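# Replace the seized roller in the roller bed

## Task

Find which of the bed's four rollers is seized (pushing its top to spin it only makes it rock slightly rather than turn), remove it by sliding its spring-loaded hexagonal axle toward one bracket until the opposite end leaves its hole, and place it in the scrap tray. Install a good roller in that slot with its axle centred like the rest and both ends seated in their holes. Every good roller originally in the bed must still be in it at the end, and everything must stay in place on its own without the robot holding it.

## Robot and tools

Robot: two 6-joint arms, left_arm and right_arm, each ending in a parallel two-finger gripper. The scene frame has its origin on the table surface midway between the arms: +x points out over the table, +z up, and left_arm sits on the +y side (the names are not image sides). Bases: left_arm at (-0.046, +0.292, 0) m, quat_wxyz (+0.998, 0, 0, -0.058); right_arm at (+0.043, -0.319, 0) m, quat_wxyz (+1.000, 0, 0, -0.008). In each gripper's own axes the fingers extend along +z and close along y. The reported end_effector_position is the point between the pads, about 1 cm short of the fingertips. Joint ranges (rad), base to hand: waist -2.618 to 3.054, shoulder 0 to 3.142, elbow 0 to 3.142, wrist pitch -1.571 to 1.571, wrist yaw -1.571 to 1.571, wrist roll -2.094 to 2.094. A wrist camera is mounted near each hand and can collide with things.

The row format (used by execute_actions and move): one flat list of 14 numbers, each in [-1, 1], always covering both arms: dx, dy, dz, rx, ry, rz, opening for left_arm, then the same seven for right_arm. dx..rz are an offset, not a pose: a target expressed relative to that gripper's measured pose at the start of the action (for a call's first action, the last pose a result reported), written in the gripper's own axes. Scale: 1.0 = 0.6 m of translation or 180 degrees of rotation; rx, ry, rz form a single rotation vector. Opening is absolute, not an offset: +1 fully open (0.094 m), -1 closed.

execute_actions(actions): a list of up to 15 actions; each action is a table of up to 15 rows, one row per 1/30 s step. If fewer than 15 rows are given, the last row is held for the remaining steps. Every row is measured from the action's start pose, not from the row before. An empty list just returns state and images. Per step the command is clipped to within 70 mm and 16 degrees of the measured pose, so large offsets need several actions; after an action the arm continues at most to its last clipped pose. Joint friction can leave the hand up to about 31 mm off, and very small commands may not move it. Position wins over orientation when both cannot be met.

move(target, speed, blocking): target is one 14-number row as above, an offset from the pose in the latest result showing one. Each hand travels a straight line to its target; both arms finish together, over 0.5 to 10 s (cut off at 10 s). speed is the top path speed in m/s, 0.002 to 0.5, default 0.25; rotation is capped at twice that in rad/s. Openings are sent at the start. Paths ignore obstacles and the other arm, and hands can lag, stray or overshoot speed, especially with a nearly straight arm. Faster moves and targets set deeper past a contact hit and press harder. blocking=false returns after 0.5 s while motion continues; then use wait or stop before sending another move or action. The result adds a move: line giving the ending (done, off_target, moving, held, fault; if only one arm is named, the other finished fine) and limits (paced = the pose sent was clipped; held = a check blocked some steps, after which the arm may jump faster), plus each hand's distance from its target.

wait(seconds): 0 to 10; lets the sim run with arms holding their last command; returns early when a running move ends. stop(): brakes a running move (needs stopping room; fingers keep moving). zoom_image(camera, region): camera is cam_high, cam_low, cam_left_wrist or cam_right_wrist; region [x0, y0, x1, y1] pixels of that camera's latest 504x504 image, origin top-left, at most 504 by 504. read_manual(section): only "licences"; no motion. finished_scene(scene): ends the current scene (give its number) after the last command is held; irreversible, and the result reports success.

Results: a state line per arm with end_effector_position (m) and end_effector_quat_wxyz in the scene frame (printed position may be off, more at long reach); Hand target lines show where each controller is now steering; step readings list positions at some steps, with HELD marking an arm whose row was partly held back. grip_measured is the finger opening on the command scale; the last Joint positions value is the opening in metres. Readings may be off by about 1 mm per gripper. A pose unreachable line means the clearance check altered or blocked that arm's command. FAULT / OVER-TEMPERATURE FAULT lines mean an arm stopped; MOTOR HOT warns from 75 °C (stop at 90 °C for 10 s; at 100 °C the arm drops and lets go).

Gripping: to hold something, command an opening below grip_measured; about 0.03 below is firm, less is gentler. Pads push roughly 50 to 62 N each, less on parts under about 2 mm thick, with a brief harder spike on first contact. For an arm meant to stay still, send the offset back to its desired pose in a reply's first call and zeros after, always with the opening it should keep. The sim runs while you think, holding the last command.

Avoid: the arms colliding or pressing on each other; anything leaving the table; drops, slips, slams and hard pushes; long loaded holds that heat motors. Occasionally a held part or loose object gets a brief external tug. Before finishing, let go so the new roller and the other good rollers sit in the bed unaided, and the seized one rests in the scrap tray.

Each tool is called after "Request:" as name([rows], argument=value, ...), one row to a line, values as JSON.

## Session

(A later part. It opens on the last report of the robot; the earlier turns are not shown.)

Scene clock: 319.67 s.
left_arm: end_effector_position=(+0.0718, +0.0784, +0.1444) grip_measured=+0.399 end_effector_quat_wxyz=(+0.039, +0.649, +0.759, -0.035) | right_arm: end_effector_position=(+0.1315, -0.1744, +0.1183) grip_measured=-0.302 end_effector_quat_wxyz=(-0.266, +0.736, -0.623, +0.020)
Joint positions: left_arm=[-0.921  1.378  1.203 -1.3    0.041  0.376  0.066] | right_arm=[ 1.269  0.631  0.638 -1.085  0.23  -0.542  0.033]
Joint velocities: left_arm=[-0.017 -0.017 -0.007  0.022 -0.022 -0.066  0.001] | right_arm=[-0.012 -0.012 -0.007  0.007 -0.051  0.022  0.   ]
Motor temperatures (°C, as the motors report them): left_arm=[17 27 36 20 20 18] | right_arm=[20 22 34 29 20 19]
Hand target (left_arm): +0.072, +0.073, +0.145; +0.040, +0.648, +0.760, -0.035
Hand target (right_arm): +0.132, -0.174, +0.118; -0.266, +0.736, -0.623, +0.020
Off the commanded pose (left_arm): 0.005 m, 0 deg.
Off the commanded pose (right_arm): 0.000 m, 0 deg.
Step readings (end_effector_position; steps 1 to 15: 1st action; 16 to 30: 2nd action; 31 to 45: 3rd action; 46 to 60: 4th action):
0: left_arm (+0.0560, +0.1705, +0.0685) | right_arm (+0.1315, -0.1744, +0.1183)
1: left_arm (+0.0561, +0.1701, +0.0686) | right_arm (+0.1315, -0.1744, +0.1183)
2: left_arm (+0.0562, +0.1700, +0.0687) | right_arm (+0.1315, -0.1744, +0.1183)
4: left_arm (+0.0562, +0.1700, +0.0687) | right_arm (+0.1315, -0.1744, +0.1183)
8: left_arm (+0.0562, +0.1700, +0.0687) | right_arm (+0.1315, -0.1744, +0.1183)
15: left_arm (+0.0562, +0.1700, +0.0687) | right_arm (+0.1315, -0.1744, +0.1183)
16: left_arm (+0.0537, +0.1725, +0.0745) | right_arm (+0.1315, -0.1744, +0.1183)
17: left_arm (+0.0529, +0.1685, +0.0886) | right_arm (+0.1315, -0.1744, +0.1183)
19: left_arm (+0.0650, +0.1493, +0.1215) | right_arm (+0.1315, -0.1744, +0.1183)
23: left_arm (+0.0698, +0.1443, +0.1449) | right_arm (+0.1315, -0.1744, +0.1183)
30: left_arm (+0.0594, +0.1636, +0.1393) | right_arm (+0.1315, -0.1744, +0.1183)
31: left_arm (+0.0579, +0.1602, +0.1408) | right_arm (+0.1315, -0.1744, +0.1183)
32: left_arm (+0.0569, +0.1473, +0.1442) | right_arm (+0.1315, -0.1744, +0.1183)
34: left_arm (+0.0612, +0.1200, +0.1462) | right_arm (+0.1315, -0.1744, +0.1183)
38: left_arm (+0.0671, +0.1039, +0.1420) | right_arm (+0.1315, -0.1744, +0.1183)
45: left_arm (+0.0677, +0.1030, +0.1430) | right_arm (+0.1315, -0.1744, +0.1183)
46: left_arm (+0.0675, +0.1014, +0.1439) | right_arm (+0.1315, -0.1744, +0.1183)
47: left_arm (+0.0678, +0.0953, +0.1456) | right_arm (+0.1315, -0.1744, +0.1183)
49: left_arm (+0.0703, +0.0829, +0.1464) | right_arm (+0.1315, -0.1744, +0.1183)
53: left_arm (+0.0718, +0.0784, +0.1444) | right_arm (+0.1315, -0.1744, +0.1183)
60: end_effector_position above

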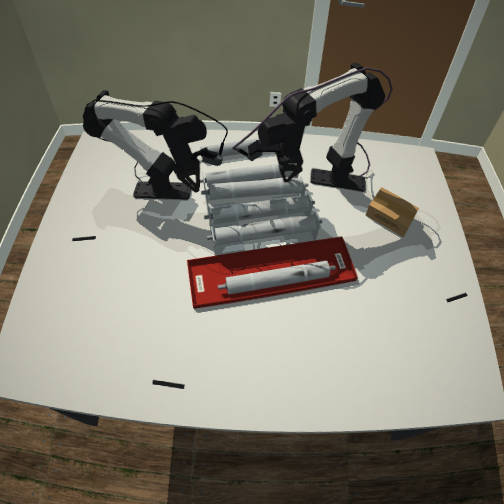

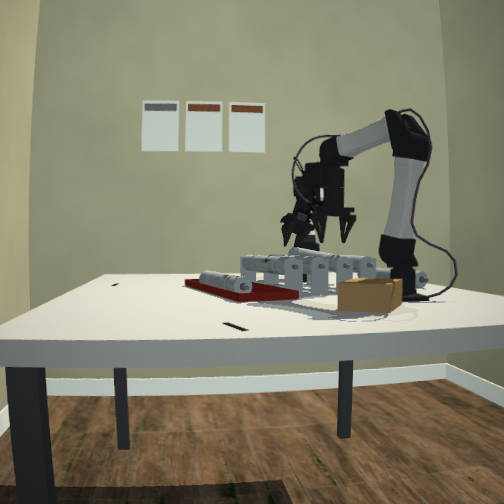

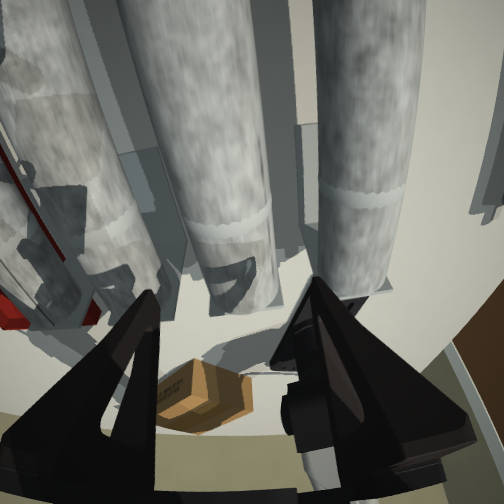

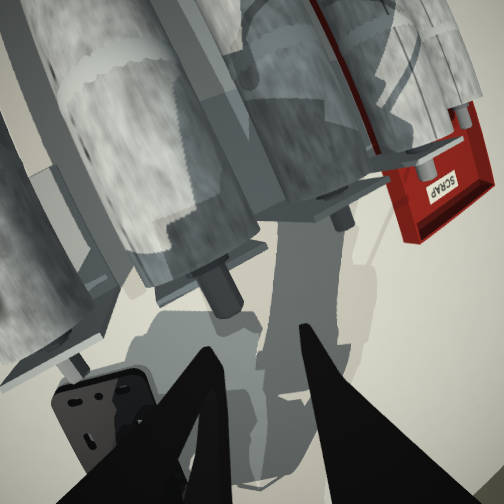

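Request:
move(target=[0.01,0,0.115,0,0,0,0.4,-0.028,0.017,0.038,-0.13,0,0,-0.3], speed=0.04)

Scene clock: 328.13 s.
left_arm: end_effector_position=(+0.0739, +0.0750, +0.0854) grip_measured=+0.399 end_effector_quat_wxyz=(+0.052, +0.648, +0.759, -0.040) | right_arm: end_effector_position=(+0.1266, -0.1518, +0.0977) grip_measured=-0.302 end_effector_quat_wxyz=(-0.118, +0.772, -0.616, -0.103)
Joint positions: left_arm=[-0.921  1.378  0.965 -1.033  0.041  0.374  0.066] | right_arm=[ 0.941  0.982  0.741 -1.085 -0.198 -0.847  0.033]
Joint velocities: left_arm=[ 0.002 -0.007  0.007  0.066 -0.022 -0.007 -0.001] | right_arm=[-0.002 -0.007 -0.012 -0.022 -0.066 -0.066 -0.001]
Motor temperatures (°C, as the motors report them): left_arm=[17 27 35 20 20 18] | right_arm=[20 22 34 29 20 19]
Hand target (left_arm): +0.072, +0.079, +0.075; +0.039, +0.649, +0.759, -0.035
Hand target (right_arm): +0.127, -0.152, +0.100; -0.111, +0.773, -0.616, -0.105
Off the commanded pose (left_arm): 0.011 m, 2 deg.
Off the commanded pose (right_arm): 0.002 m, 1 deg.
move: off_target (left_arm)

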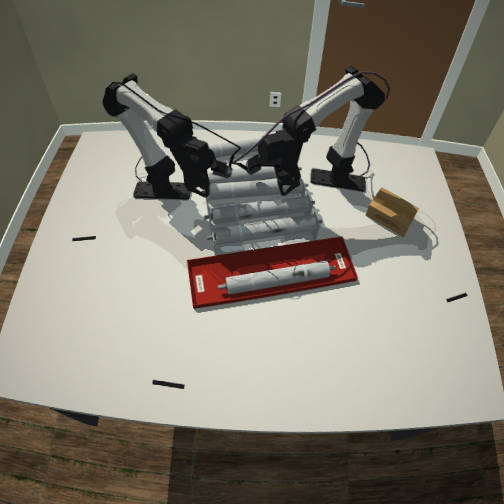

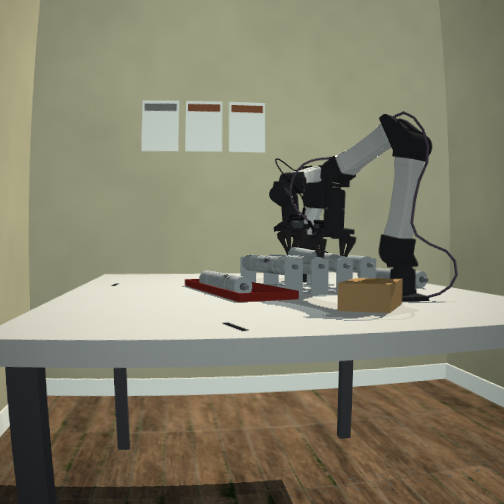

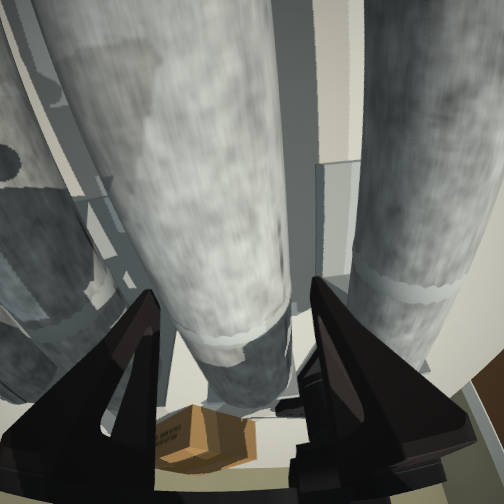

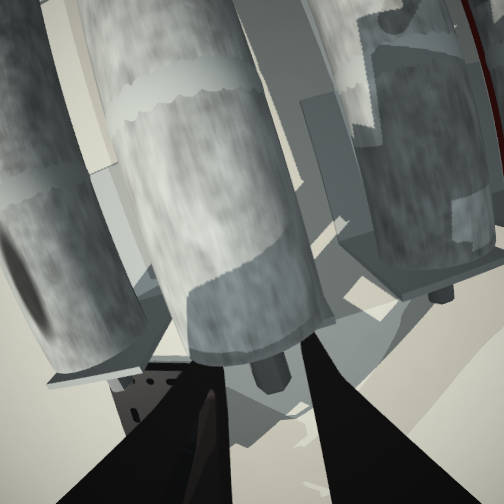

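Request:
execute_actions([
  [[0,0,0,0,0,0,-0.2,0,0,0,0,0,0,-1]],
  [[0,0,0,0,0,0,-0.2,0.07,0,-0.025,0,0,0,-1]],
  [[0,0,-0.055,0,0,0,-0.2,0.035,0,-0.012,0,0,0,-1]],
  [[0,0,0,0,0,0,-0.2,0,0,0,0,0,0,-0.3]],
])

Scene clock: 332.13 s.
left_arm: end_effector_position=(+0.0774, +0.0730, +0.1067) grip_measured=+0.007 end_effector_quat_wxyz=(+0.059, +0.639, +0.766, -0.037) | right_arm: end_effector_position=(+0.1422, -0.1785, +0.1089) grip_measured=-0.302 end_effector_quat_wxyz=(-0.166, +0.765, -0.600, -0.165)
Joint positions: left_arm=[-0.92   1.37   1.043 -1.108  0.03   0.35   0.047] | right_arm=[ 0.543  0.915  0.721 -1.176 -0.43  -1.239  0.033]
Joint velocities: left_arm=[ 0.012 -0.002 -0.002  0.037 -0.007  0.022  0.001] | right_arm=[ 0.002 -0.007  0.002  0.007 -0.051 -0.051  0.   ]
Motor temperatures (°C, as the motors report them): left_arm=[17 27 35 20 20 18] | right_arm=[20 22 35 28 20 19]
Hand target (left_arm): +0.079, +0.069, +0.108; +0.067, +0.638, +0.766, -0.041
Hand target (right_arm): +0.142, -0.179, +0.109; -0.166, +0.765, -0.601, -0.164
Off the commanded pose (left_arm): 0.005 m, 1 deg.
Off the commanded pose (right_arm): 0.000 m, 0 deg.
Step readings (end_effector_position; steps 1 to 15: 1st action; 16 to 30: 2nd action; 31 to 45: 3rd action; 46 to 60: 4th action):
0: left_arm (+0.0741, +0.0745, +0.0855) | right_arm (+0.1263, -0.1516, +0.0978)
1: left_arm (+0.0741, +0.0745, +0.0855) | right_arm (+0.1263, -0.1516, +0.0978)
2: left_arm (+0.0742, +0.0745, +0.0855) | right_arm (+0.1270, -0.1514, +0.0978)
4: left_arm (+0.0740, +0.0742, +0.0855) | right_arm (+0.1266, -0.1528, +0.0975)
8: left_arm (+0.0740, +0.0742, +0.0855) | right_arm (+0.1266, -0.1528, +0.0975)
15: left_arm (+0.0740, +0.0742, +0.0855) | right_arm (+0.1266, -0.1528, +0.0975)
16: left_arm (+0.0741, +0.0741, +0.0855) | right_arm (+0.1285, -0.1547, +0.0984)
17: left_arm (+0.0753, +0.0722, +0.0859) | right_arm (+0.1327, -0.1592, +0.0996)
19: left_arm (+0.0756, +0.0721, +0.0860) | right_arm (+0.1355, -0.1678, +0.1016)
23: left_arm (+0.0761, +0.0718, +0.0860) | right_arm (+0.1371, -0.1746, +0.1028)
30: left_arm (+0.0761, +0.0718, +0.0860) | right_arm (+0.1371, -0.1746, +0.1037)
31: left_arm (+0.0762, +0.0713, +0.0885) | right_arm (+0.1381, -0.1749, +0.1045)
32: left_arm (+0.0776, +0.0686, +0.0933) | right_arm (+0.1408, -0.1774, +0.1051)
34: left_arm (+0.0791, +0.0687, +0.1030) | right_arm (+0.1421, -0.1785, +0.1068)
38: left_arm (+0.0793, +0.0688, +0.1079) | right_arm (+0.1422, -0.1788, +0.1083)
45: left_arm (+0.0792, +0.0689, +0.1079) | right_arm (+0.1424, -0.1788, +0.1087)
46: left_arm (+0.0793, +0.0686, +0.1080) | right_arm (+0.1422, -0.1785, +0.1089)
47: left_arm (+0.0796, +0.0684, +0.1080) | right_arm (+0.1422, -0.1785, +0.1089)
49: left_arm (+0.0778, +0.0729, +0.1067) | right_arm (+0.1422, -0.1785, +0.1089)
53: left_arm (+0.0774, +0.0730, +0.1067) | right_arm (+0.1422, -0.1785, +0.1089)
60: end_effector_position above

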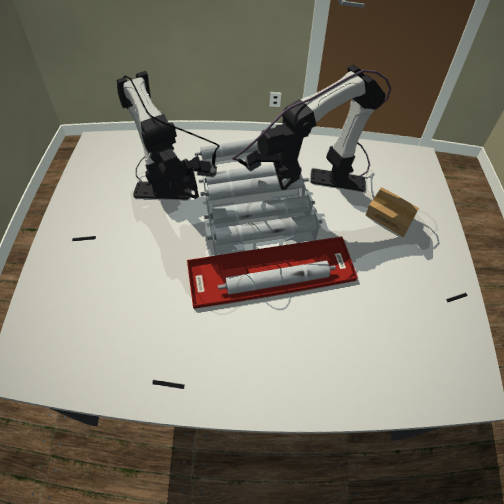

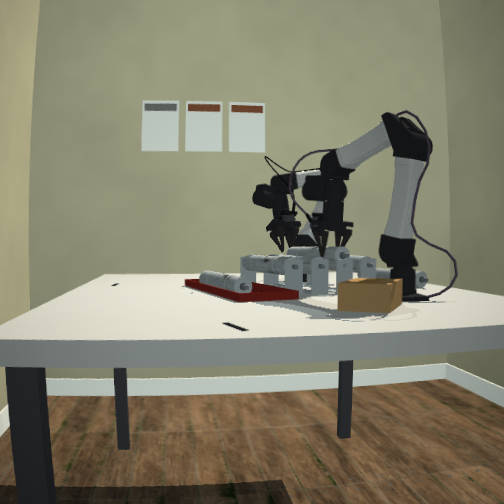

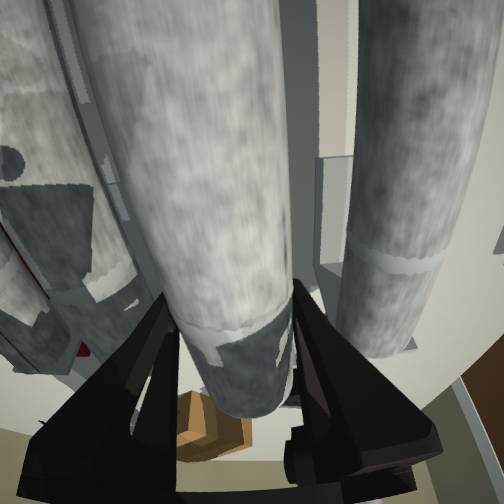

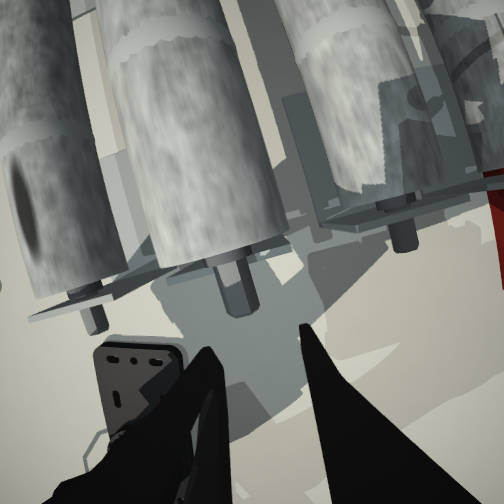

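Request:
move(target=[0,0,-0.065,0,0,0,0.4,-0.034,0,-0.067,0,0,0,0.4], speed=0.06)

Request:
move(target=[0.16,0,-0.02,0,0,0,-0.3,-0.133,0.018,0.068,0,0,0,0.4], speed=0.06)

Scene clock: 336.47 s.
left_arm: end_effector_position=(+0.0758, +0.0756, +0.1374) grip_measured=+0.399 end_effector_quat_wxyz=(+0.051, +0.639, +0.767, -0.034) | right_arm: end_effector_position=(+0.1415, -0.1779, +0.1520) grip_measured=+0.398 end_effector_quat_wxyz=(-0.176, +0.765, -0.599, -0.162)
Joint positions: left_arm=[-0.92   1.37   1.167 -1.247  0.03   0.35   0.066] | right_arm=[ 0.548  0.915  0.889 -1.319 -0.43  -1.231  0.066]
Joint velocities: left_arm=[-0.012 -0.012 -0.012 -0.051  0.007  0.022  0.   ] | right_arm=[ 0.002  0.012 -0.022 -0.007 -0.051  0.037 -0.001]
Motor temperatures (°C, as the motors report them): left_arm=[17 27 35 20 20 18] | right_arm=[20 22 35 27 20 19]
Hand target (left_arm): +0.076, +0.077, +0.145; +0.059, +0.639, +0.766, -0.037
Hand target (right_arm): +0.139, -0.178, +0.154; -0.166, +0.765, -0.600, -0.165
Off the commanded pose (left_arm): 0.008 m, 1 deg.
Off the commanded pose (right_arm): 0.003 m, 1 deg.
move: done

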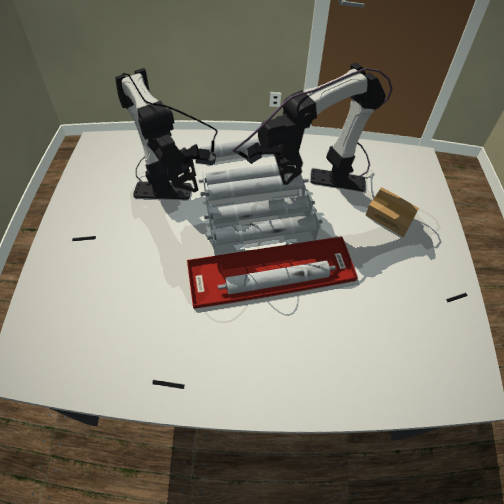

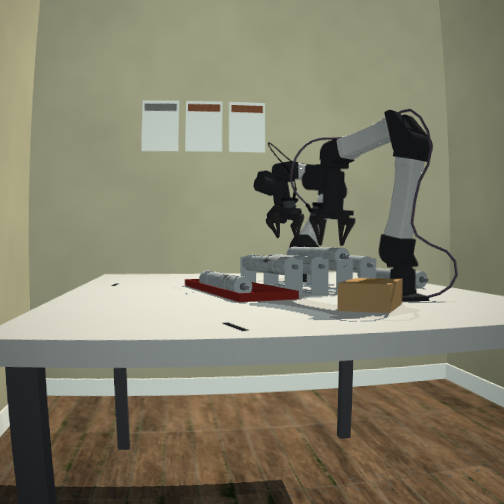

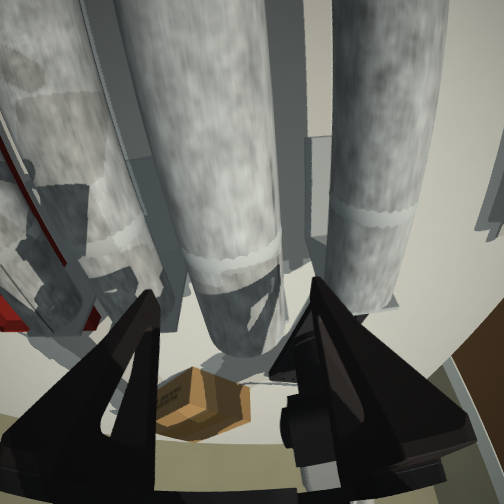

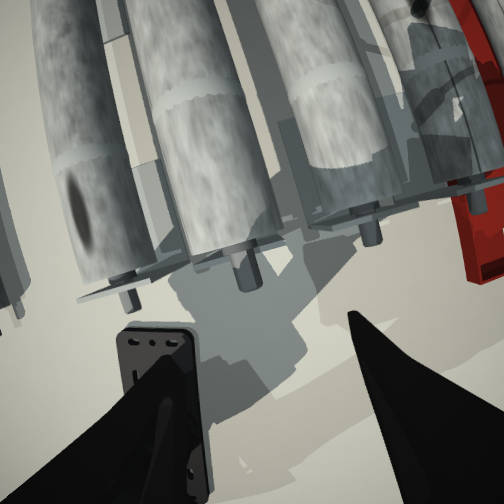

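Scene clock: 338.53 s.
left_arm: end_effector_position=(+0.0647, +0.1646, +0.1445) grip_measured=-0.299 end_effector_quat_wxyz=(+0.065, +0.638, +0.767, -0.029) | right_arm: end_effector_position=(+0.1059, -0.1018, +0.1443) grip_measured=+0.398 end_effector_quat_wxyz=(-0.162, +0.767, -0.600, -0.161)
Joint positions: left_arm=[-0.696  1.047  0.99  -1.377  0.042  0.571  0.033] | right_arm=[ 1.115  1.013  0.889 -1.055 -0.25  -0.666  0.066]
Joint velocities: left_arm=[ 0.007 -0.007 -0.007  0.051  0.007  0.007 -0.002] | right_arm=[-0.022  0.007  0.002  0.037 -0.037 -0.022  0.001]
Motor temperatures (°C, as the motors report them): left_arm=[17 27 35 20 20 18] | right_arm=[20 22 35 28 20 19]
Hand target (left_arm): +0.059, +0.171, +0.140; +0.053, +0.639, +0.767, -0.032
Hand target (right_arm): +0.109, -0.095, +0.149; -0.172, +0.766, -0.598, -0.161
Off the commanded pose (left_arm): 0.011 m, 2 deg.
Off the commanded pose (right_arm): 0.013 m, 2 deg.
move: off_target (left_arm, right_arm)

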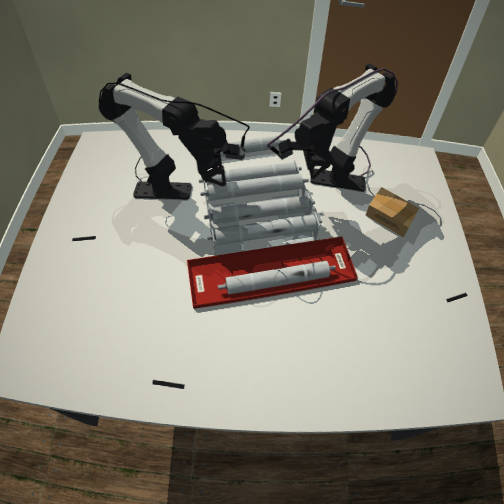

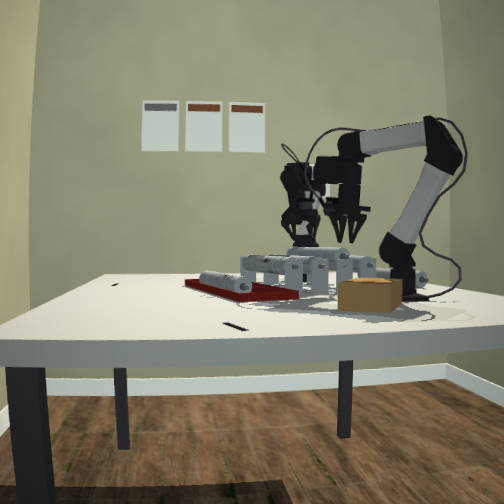

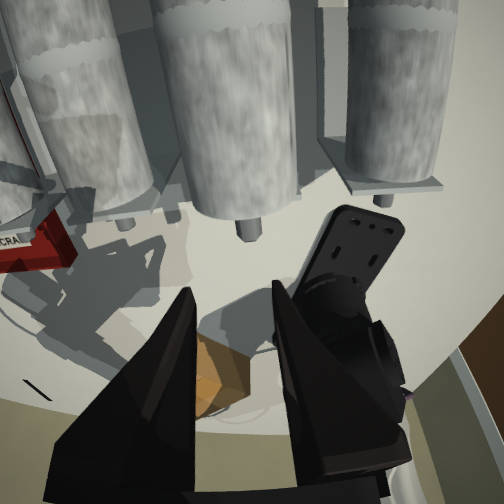

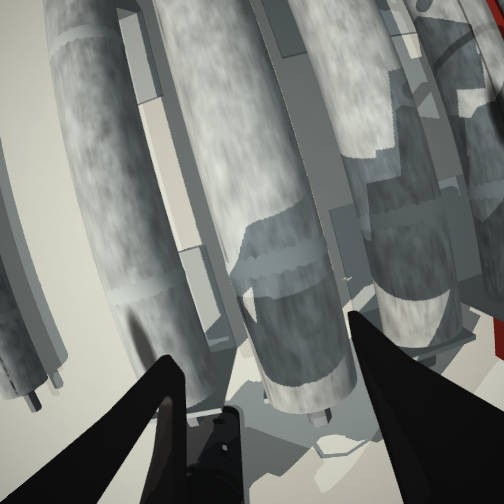

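Request:
move(target=[0.015,-0.012,0.09,0,0,0,-0.3,0.037,-0.025,0.072,0,0,0,0.4], speed=0.04)

Scene clock: 341.93 s.
left_arm: end_effector_position=(+0.0619, +0.1653, +0.0929) grip_measured=-0.299 end_effector_quat_wxyz=(+0.062, +0.638, +0.767, -0.029) | right_arm: end_effector_position=(+0.1244, -0.0968, +0.1074) grip_measured=+0.398 end_effector_quat_wxyz=(-0.173, +0.766, -0.597, -0.161)
Joint positions: left_arm=[-0.705  1.024  0.774 -1.191  0.042  0.562  0.033] | right_arm=[ 1.035  1.05   0.754 -0.881 -0.277 -0.743  0.066]
Joint velocities: left_arm=[ 0.002 -0.022  0.007  0.007  0.066  0.022  0.   ] | right_arm=[ 0.017 -0.007 -0.007  0.007 -0.051 -0.066 -0.001]
Motor temperatures (°C, as the motors report them): left_arm=[17 27 35 20 20 18] | right_arm=[20 22 34 28 20 19]
Hand target (left_arm): +0.059, +0.166, +0.090; +0.065, +0.638, +0.767, -0.029
Hand target (right_arm): +0.124, -0.099, +0.097; -0.163, +0.767, -0.600, -0.161
Off the commanded pose (left_arm): 0.004 m, 0 deg.
Off the commanded pose (right_arm): 0.011 m, 1 deg.
move: off_target (right_arm)

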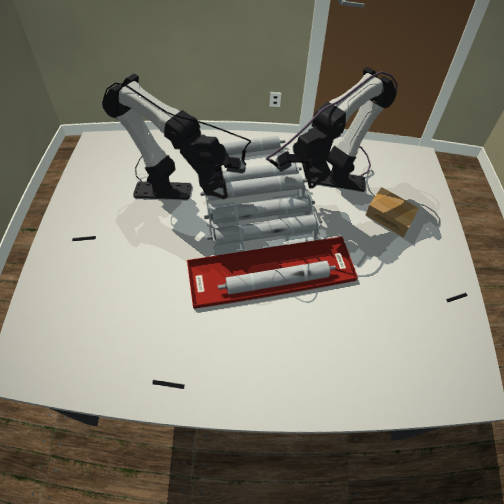

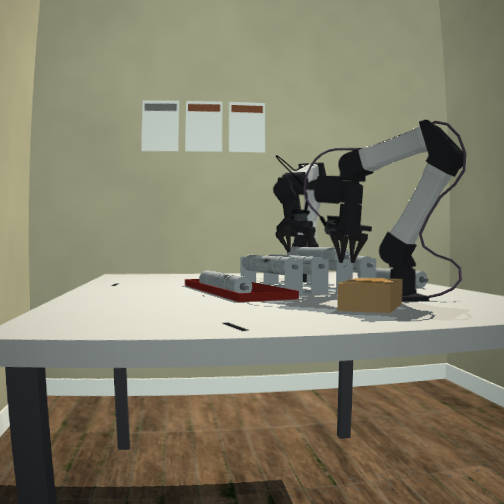

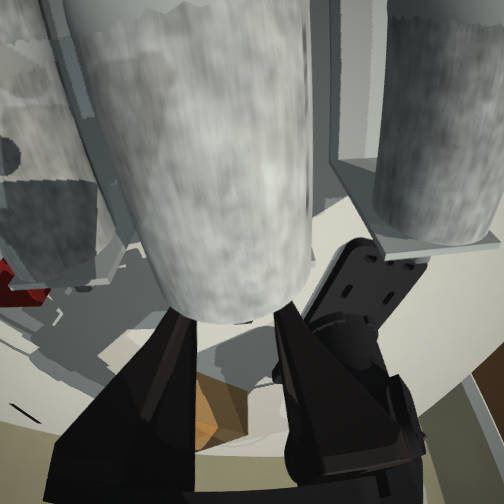

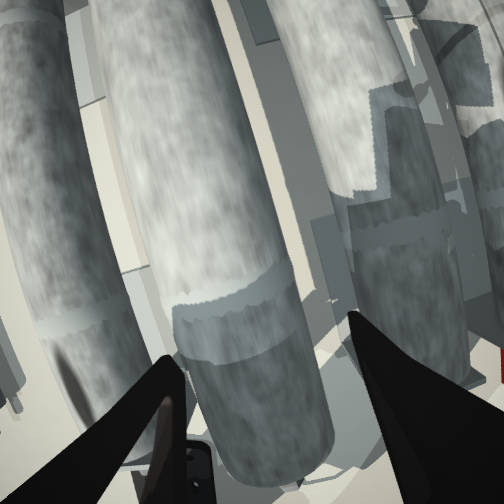

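Request:
execute_actions([
  [[0,0,0,0,0,0,-0.3,0.012,0.015,0.025,0,0,0,0.4]],
  [[0,0,0,0,0,0,-1,0,0,0,0,0,0,-0.2]],
  [[0.07,0,-0.008,0,0,0,-1,0,0,0,0,0,0,-0.2]],
  [[0.035,0,0,0,0,0,-1,0.018,0,0.035,0,0,0,-0.2]],
])

Scene clock: 345.53 s.
left_arm: end_effector_position=(+0.0679, +0.1787, +0.0993) grip_measured=-0.795 end_effector_quat_wxyz=(+0.129, +0.638, +0.754, -0.088) | right_arm: end_effector_position=(+0.1232, -0.0901, +0.0940) grip_measured=+0.018 end_effector_quat_wxyz=(-0.189, +0.758, -0.600, -0.169)
Joint positions: left_arm=[-0.442  0.869  0.707 -1.175  0.211  0.82   0.01 ] | right_arm=[ 1.053  1.042  0.68  -0.771 -0.279 -0.703  0.048]
Joint velocities: left_arm=[-0.007 -0.007  0.002  0.007 -0.022  0.007 -0.   ] | right_arm=[-0.002  0.002  0.012 -0.081 -0.037  0.037 -0.   ]
Motor temperatures (°C, as the motors report them): left_arm=[17 27 35 20 20 18] | right_arm=[20 22 34 28 20 19]
Hand target (left_arm): +0.063, +0.198, +0.094; +0.105, +0.637, +0.761, -0.058
Hand target (right_arm): +0.124, -0.092, +0.075; -0.184, +0.760, -0.601, -0.165
Off the commanded pose (left_arm): 0.022 m, 4 deg.
Off the commanded pose (right_arm): 0.021 m, 1 deg.
Step readings (end_effector_position; steps 1 to 15: 1st action; 16 to 30: 2nd action; 31 to 45: 3rd action; 46 to 60: 4th action):
0: left_arm (+0.0622, +0.1651, +0.0930) | right_arm (+0.1245, -0.0965, +0.1076)
1: left_arm (+0.0622, +0.1651, +0.0930) | right_arm (+0.1243, -0.0959, +0.1063)
2: left_arm (+0.0622, +0.1651, +0.0930) | right_arm (+0.1226, -0.0957, +0.1038)
4: left_arm (+0.0622, +0.1651, +0.0930) | right_arm (+0.1185, -0.0983, +0.0970)
8: left_arm (+0.0622, +0.1651, +0.0930) | right_arm (+0.1168, -0.1000, +0.0927)
15: left_arm (+0.0622, +0.1651, +0.0930) | right_arm (+0.1185, -0.0977, +0.0938)
16: left_arm (+0.0622, +0.1651, +0.0930) | right_arm (+0.1185, -0.0976, +0.0938)
17: left_arm (+0.0611, +0.1649, +0.0929) | right_arm (+0.1188, -0.0977, +0.0937)
19: left_arm (+0.0611, +0.1649, +0.0929) | right_arm (+0.1193, -0.0977, +0.0937)
23: left_arm (+0.0611, +0.1649, +0.0929) | right_arm (+0.1194, -0.0976, +0.0937)
30: left_arm (+0.0611, +0.1649, +0.0929) | right_arm (+0.1194, -0.0976, +0.0937)
31: left_arm (+0.0613, +0.1666, +0.0928) | right_arm (+0.1194, -0.0976, +0.0937)
32: left_arm (+0.0628, +0.1700, +0.0934) | right_arm (+0.1199, -0.0964, +0.0944)
34: left_arm (+0.0645, +0.1765, +0.0965) | right_arm (+0.1213, -0.0948, +0.0950)
38: left_arm (+0.0663, +0.1796, +0.0990) | right_arm (+0.1226, -0.0913, +0.0969)
45: left_arm (+0.0662, +0.1792, +0.0993) | right_arm (+0.1223, -0.0912, +0.0969)
46: left_arm (+0.0667, +0.1786, +0.0996) | right_arm (+0.1226, -0.0904, +0.0949)
47: left_arm (+0.0675, +0.1788, +0.0995) | right_arm (+0.1231, -0.0902, +0.0939)
49: left_arm (+0.0677, +0.1787, +0.0994) | right_arm (+0.1231, -0.0901, +0.0939)
53: left_arm (+0.0678, +0.1787, +0.0993) | right_arm (+0.1232, -0.0901, +0.0940)
60: end_effector_position above

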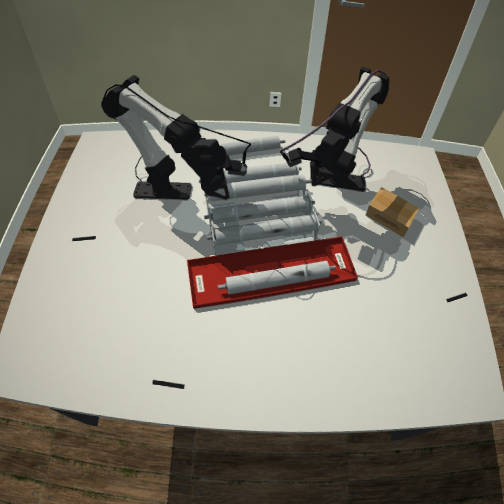

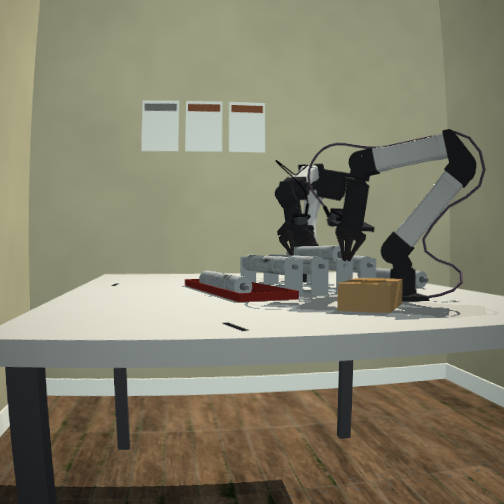

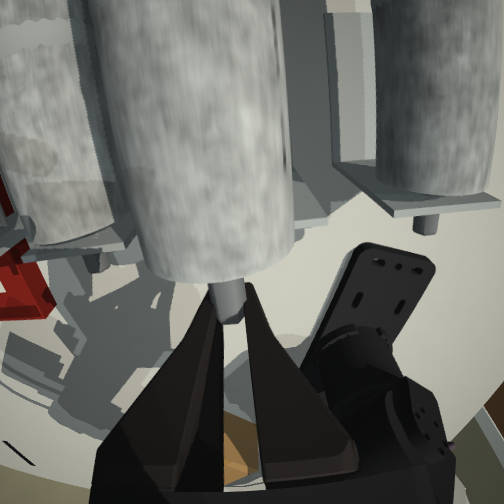

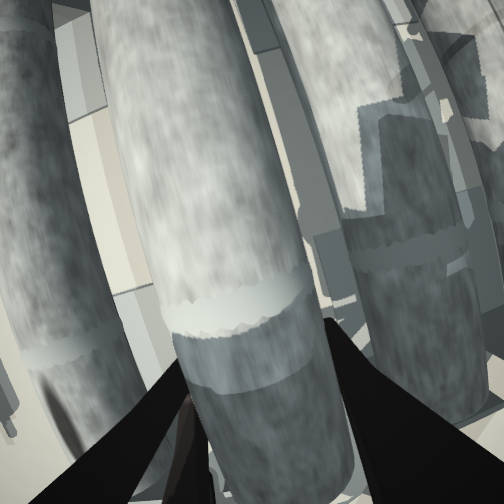

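Request:
execute_actions([
  [[0.11,-0.02,-0.03,0,0.05,0,-1,0,0,0,0,0,0,-0.2]],
  [[0.08,-0.01,-0.02,0,0.03,0,-1,0.018,0.008,0.035,0,0,0,-0.2]],
])

Scene clock: 348.67 s.
left_arm: end_effector_position=(+0.0706, +0.1946, +0.1106) grip_measured=-0.796 end_effector_quat_wxyz=(+0.188, +0.652, +0.724, -0.126) | right_arm: end_effector_position=(+0.1238, -0.0903, +0.0762) grip_measured=+0.018 end_effector_quat_wxyz=(-0.193, +0.751, -0.608, -0.170)
Joint positions: left_arm=[-0.126  0.794  0.694 -1.243  0.399  1.177  0.01 ] | right_arm=[ 1.053  1.046  0.606 -0.684 -0.275 -0.68   0.048]
Joint velocities: left_arm=[ 0.027 -0.002  0.012 -0.051 -0.022  0.081  0.   ] | right_arm=[-0.007  0.002  0.012 -0.051 -0.037  0.037 -0.   ]
Motor temperatures (°C, as the motors report them): left_arm=[17 27 35 20 21 18] | right_arm=[20 22 34 29 20 19]
Hand target (left_arm): +0.055, +0.232, +0.099; +0.110, +0.651, +0.748, -0.066
Hand target (right_arm): +0.121, -0.090, +0.070; -0.190, +0.757, -0.602, -0.168
Off the commanded pose (left_arm): 0.053 m, 12 deg.
Off the commanded pose (right_arm): 0.007 m, 1 deg.
Step readings (end_effector_position; steps 1 to 15: 1st action; 16 to 30: 2nd action):
0: left_arm (+0.0678, +0.1786, +0.0993) | right_arm (+0.1232, -0.0901, +0.0940)
1: left_arm (+0.0678, +0.1803, +0.0994) | right_arm (+0.1232, -0.0900, +0.0946)
2: left_arm (+0.0677, +0.1843, +0.0998) | right_arm (+0.1235, -0.0902, +0.0945)
4: left_arm (+0.0660, +0.1939, +0.1008) | right_arm (+0.1237, -0.0899, +0.0942)
8: left_arm (+0.0665, +0.1954, +0.1034) | right_arm (+0.1239, -0.0900, +0.0940)
15: left_arm (+0.0667, +0.1954, +0.1039) | right_arm (+0.1239, -0.0900, +0.0940)
16: left_arm (+0.0673, +0.1958, +0.1045) | right_arm (+0.1241, -0.0903, +0.0916)
17: left_arm (+0.0682, +0.1956, +0.1058) | right_arm (+0.1239, -0.0906, +0.0872)
19: left_arm (+0.0694, +0.1949, +0.1082) | right_arm (+0.1234, -0.0907, +0.0795)
23: left_arm (+0.0702, +0.1945, +0.1100) | right_arm (+0.1236, -0.0904, +0.0761)
30: end_effector_position above

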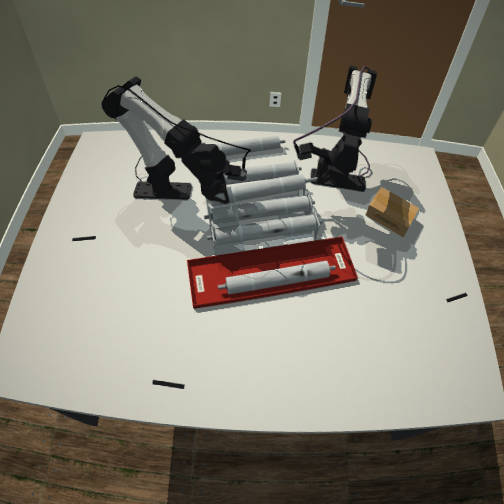

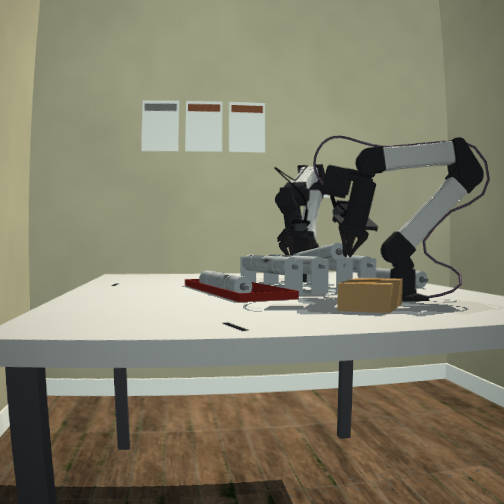

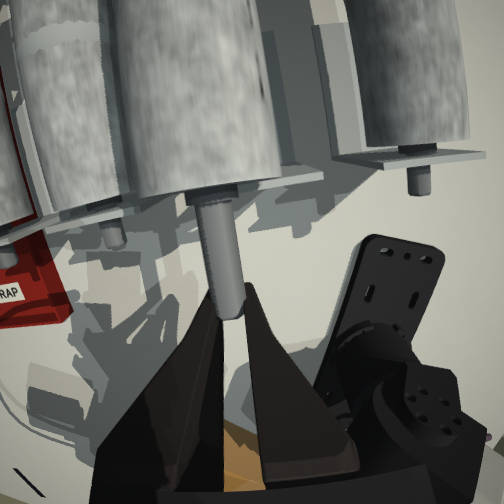

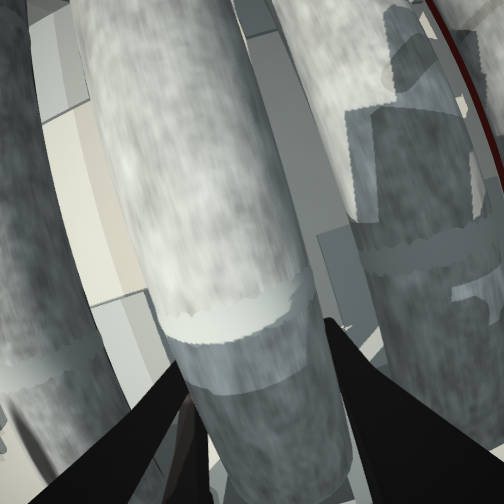

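Release left; sweep right toward −x slowly.

Request:
execute_actions([
  [[0,0,0,0,0,0,-0.3,0,0,0,0,0,0,-0.2]],
])

Request:
move(target=[0,0,0,0,0,0,-0.3,0,0.035,0,0,0,0,-0.2], speed=0.012)

Scene clock: 350.93 s.
left_arm: end_effector_position=(+0.0708, +0.1938, +0.1111) grip_measured=-0.301 end_effector_quat_wxyz=(+0.191, +0.655, +0.720, -0.127) | right_arm: end_effector_position=(+0.1239, -0.0904, +0.0758) grip_measured=+0.018 end_effector_quat_wxyz=(-0.192, +0.751, -0.609, -0.170)
Joint positions: left_arm=[-0.125  0.794  0.694 -1.241  0.405  1.187  0.033] | right_arm=[ 1.053  1.047  0.606 -0.684 -0.274 -0.68   0.048]
Joint velocities: left_arm=[-0.012 -0.007  0.007  0.022 -0.037  0.037  0.   ] | right_arm=[-0.012 -0.002 -0.002 -0.007  0.037 -0.051 -0.001]
Motor temperatures (°C, as the motors report them): left_arm=[17 27 35 20 21 18] | right_arm=[20 22 34 29 20 19]
Hand target (left_arm): +0.071, +0.195, +0.111; +0.188, +0.652, +0.724, -0.126
Hand target (right_arm): +0.124, -0.090, +0.076; -0.193, +0.751, -0.608, -0.170
Off the commanded pose (left_arm): 0.001 m, 1 deg.
Off the commanded pose (right_arm): 0.000 m, 0 deg.
Step readings (end_effector_position):
0: left_arm (+0.0706, +0.1947, +0.1107) | right_arm (+0.1238, -0.0903, +0.0762)
1: left_arm (+0.0708, +0.1938, +0.1111) | right_arm (+0.1238, -0.0903, +0.0762)
2: left_arm (+0.0708, +0.1938, +0.1111) | right_arm (+0.1239, -0.0903, +0.0762)
4: left_arm (+0.0708, +0.1938, +0.1111) | right_arm (+0.1239, -0.0904, +0.0758)
8: left_arm (+0.0708, +0.1938, +0.1111) | right_arm (+0.1239, -0.0904, +0.0758)
15: end_effector_position above

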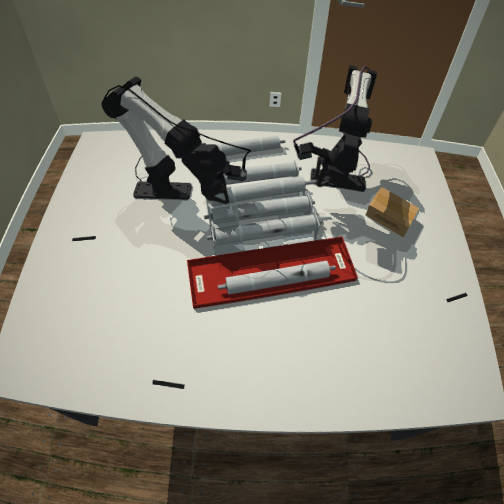

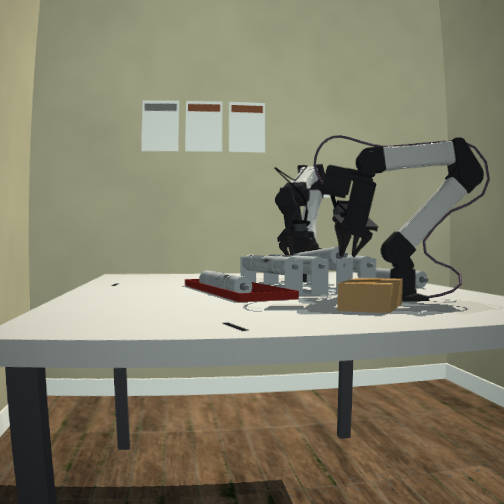

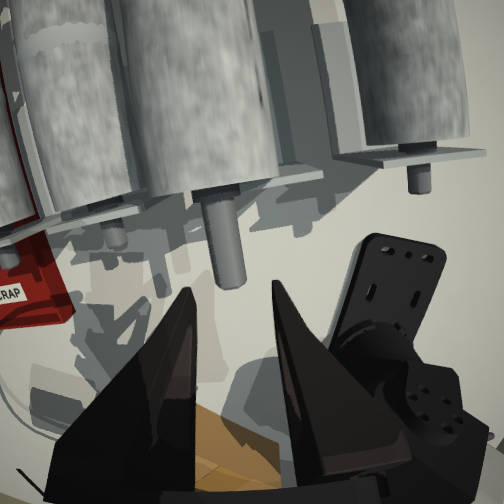

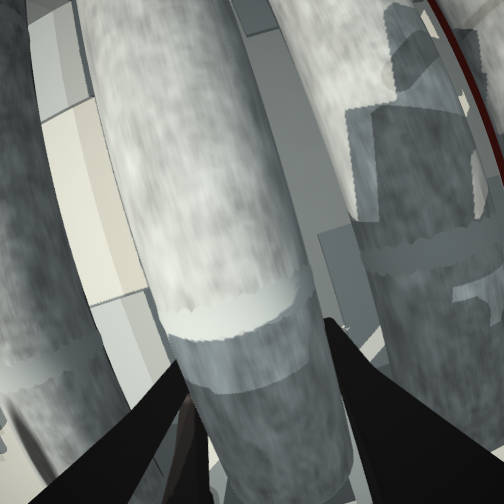

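Scene clock: 352.90 s.
left_arm: end_effector_position=(+0.0708, +0.1938, +0.1111) grip_measured=-0.301 end_effector_quat_wxyz=(+0.191, +0.655, +0.720, -0.127) | right_arm: end_effector_position=(+0.1183, -0.0917, +0.0753) grip_measured=+0.018 end_effector_quat_wxyz=(-0.205, +0.749, -0.613, -0.145)
Joint positions: left_arm=[-0.125  0.794  0.694 -1.241  0.405  1.187  0.033] | right_arm=[ 1.135  1.003  0.584 -0.674 -0.183 -0.607  0.048]
Joint velocities: left_arm=[-0.017  0.007 -0.007 -0.022  0.007  0.022  0.001] | right_arm=[-0.002  0.002  0.007 -0.007  0.022  0.081  0.   ]
Motor temperatures (°C, as the motors report them): left_arm=[17 27 35 20 21 18] | right_arm=[20 22 34 29 20 19]
Hand target (left_arm): +0.071, +0.194, +0.111; +0.191, +0.655, +0.720, -0.127
Hand target (right_arm): +0.104, -0.095, +0.073; -0.191, +0.751, -0.609, -0.169
Off the commanded pose (left_arm): 0.000 m, 0 deg.
Off the commanded pose (right_arm): 0.015 m, 3 deg.
move: off_target (right_arm)

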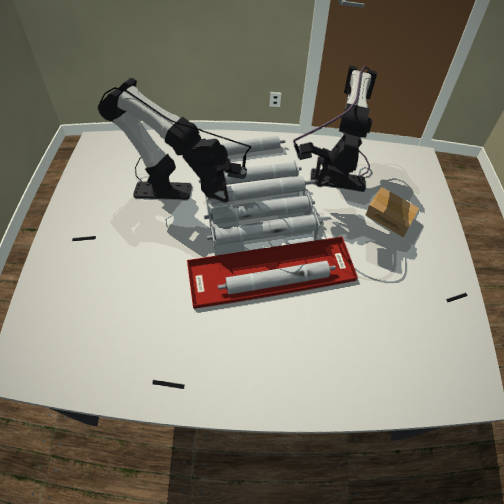

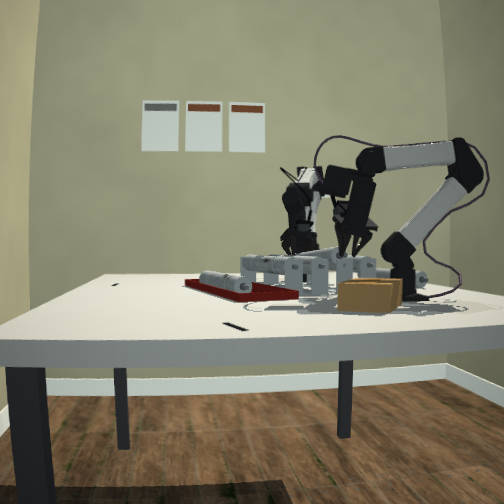

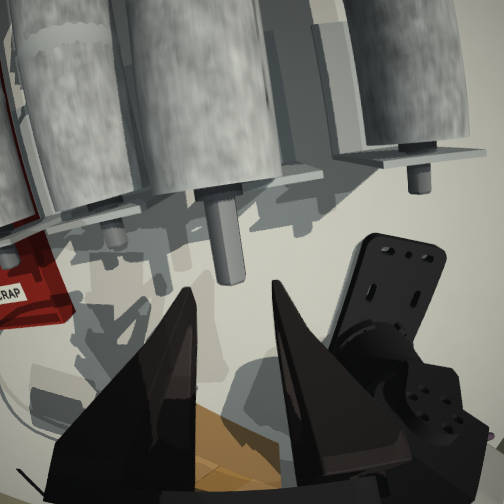

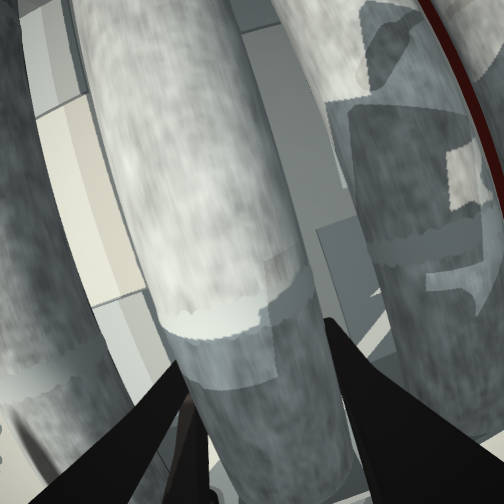

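Now slowly down with a bit more −x.

Request:
move(target=[0,0,0,0,0,0,-0.3,0.015,0.03,0.028,0,0,0,-0.2], speed=0.012)

Scene clock: 357.33 s.
left_arm: end_effector_position=(+0.0708, +0.1938, +0.1111) grip_measured=-0.301 end_effector_quat_wxyz=(+0.191, +0.655, +0.720, -0.127) | right_arm: end_effector_position=(+0.1180, -0.0920, +0.0738) grip_measured=+0.018 end_effector_quat_wxyz=(-0.231, +0.751, -0.606, -0.123)
Joint positions: left_arm=[-0.125  0.794  0.694 -1.241  0.405  1.187  0.033] | right_arm=[ 1.193  0.961  0.547 -0.637 -0.103 -0.579  0.048]
Joint velocities: left_arm=[ 0.002 -0.012  0.007 -0.066 -0.007  0.037  0.   ] | right_arm=[-0.007  0.002  0.012 -0.007 -0.051 -0.051  0.   ]
Motor temperatures (°C, as the motors report them): left_arm=[17 27 35 20 21 18] | right_arm=[20 22 33 29 20 19]
Hand target (left_arm): +0.071, +0.194, +0.111; +0.191, +0.655, +0.720, -0.127
Hand target (right_arm): +0.104, -0.097, +0.055; -0.203, +0.750, -0.613, -0.144
Off the commanded pose (left_arm): 0.000 m, 0 deg.
Off the commanded pose (right_arm): 0.025 m, 4 deg.
move: off_target (right_arm)

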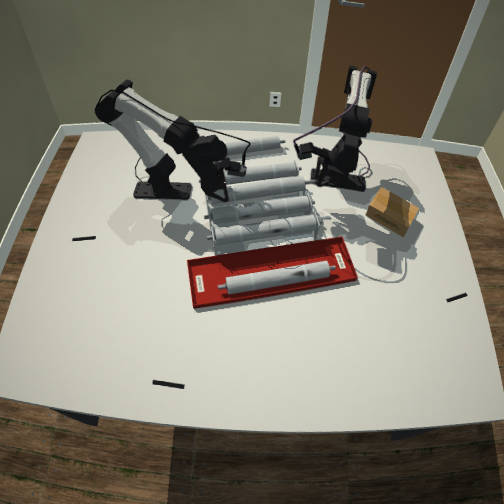

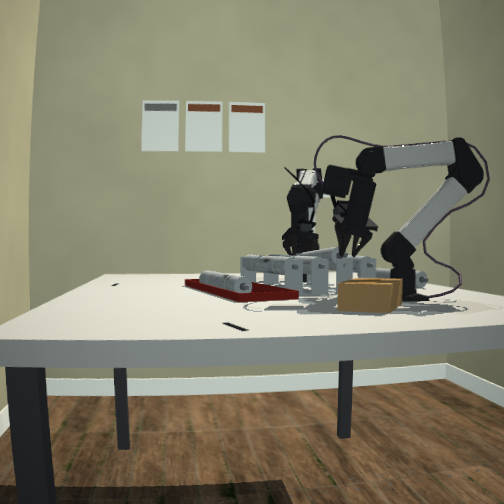

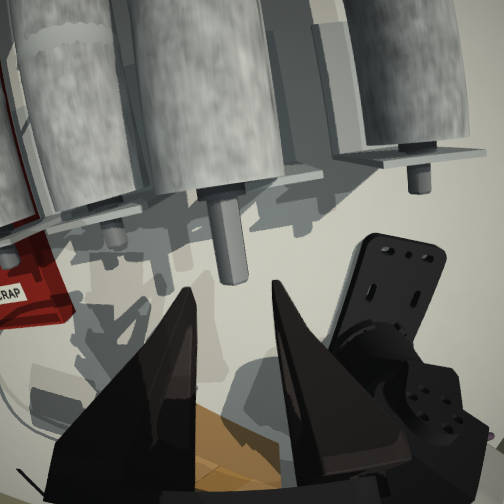

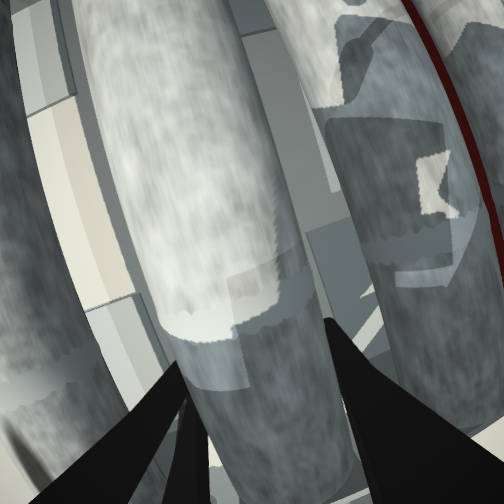

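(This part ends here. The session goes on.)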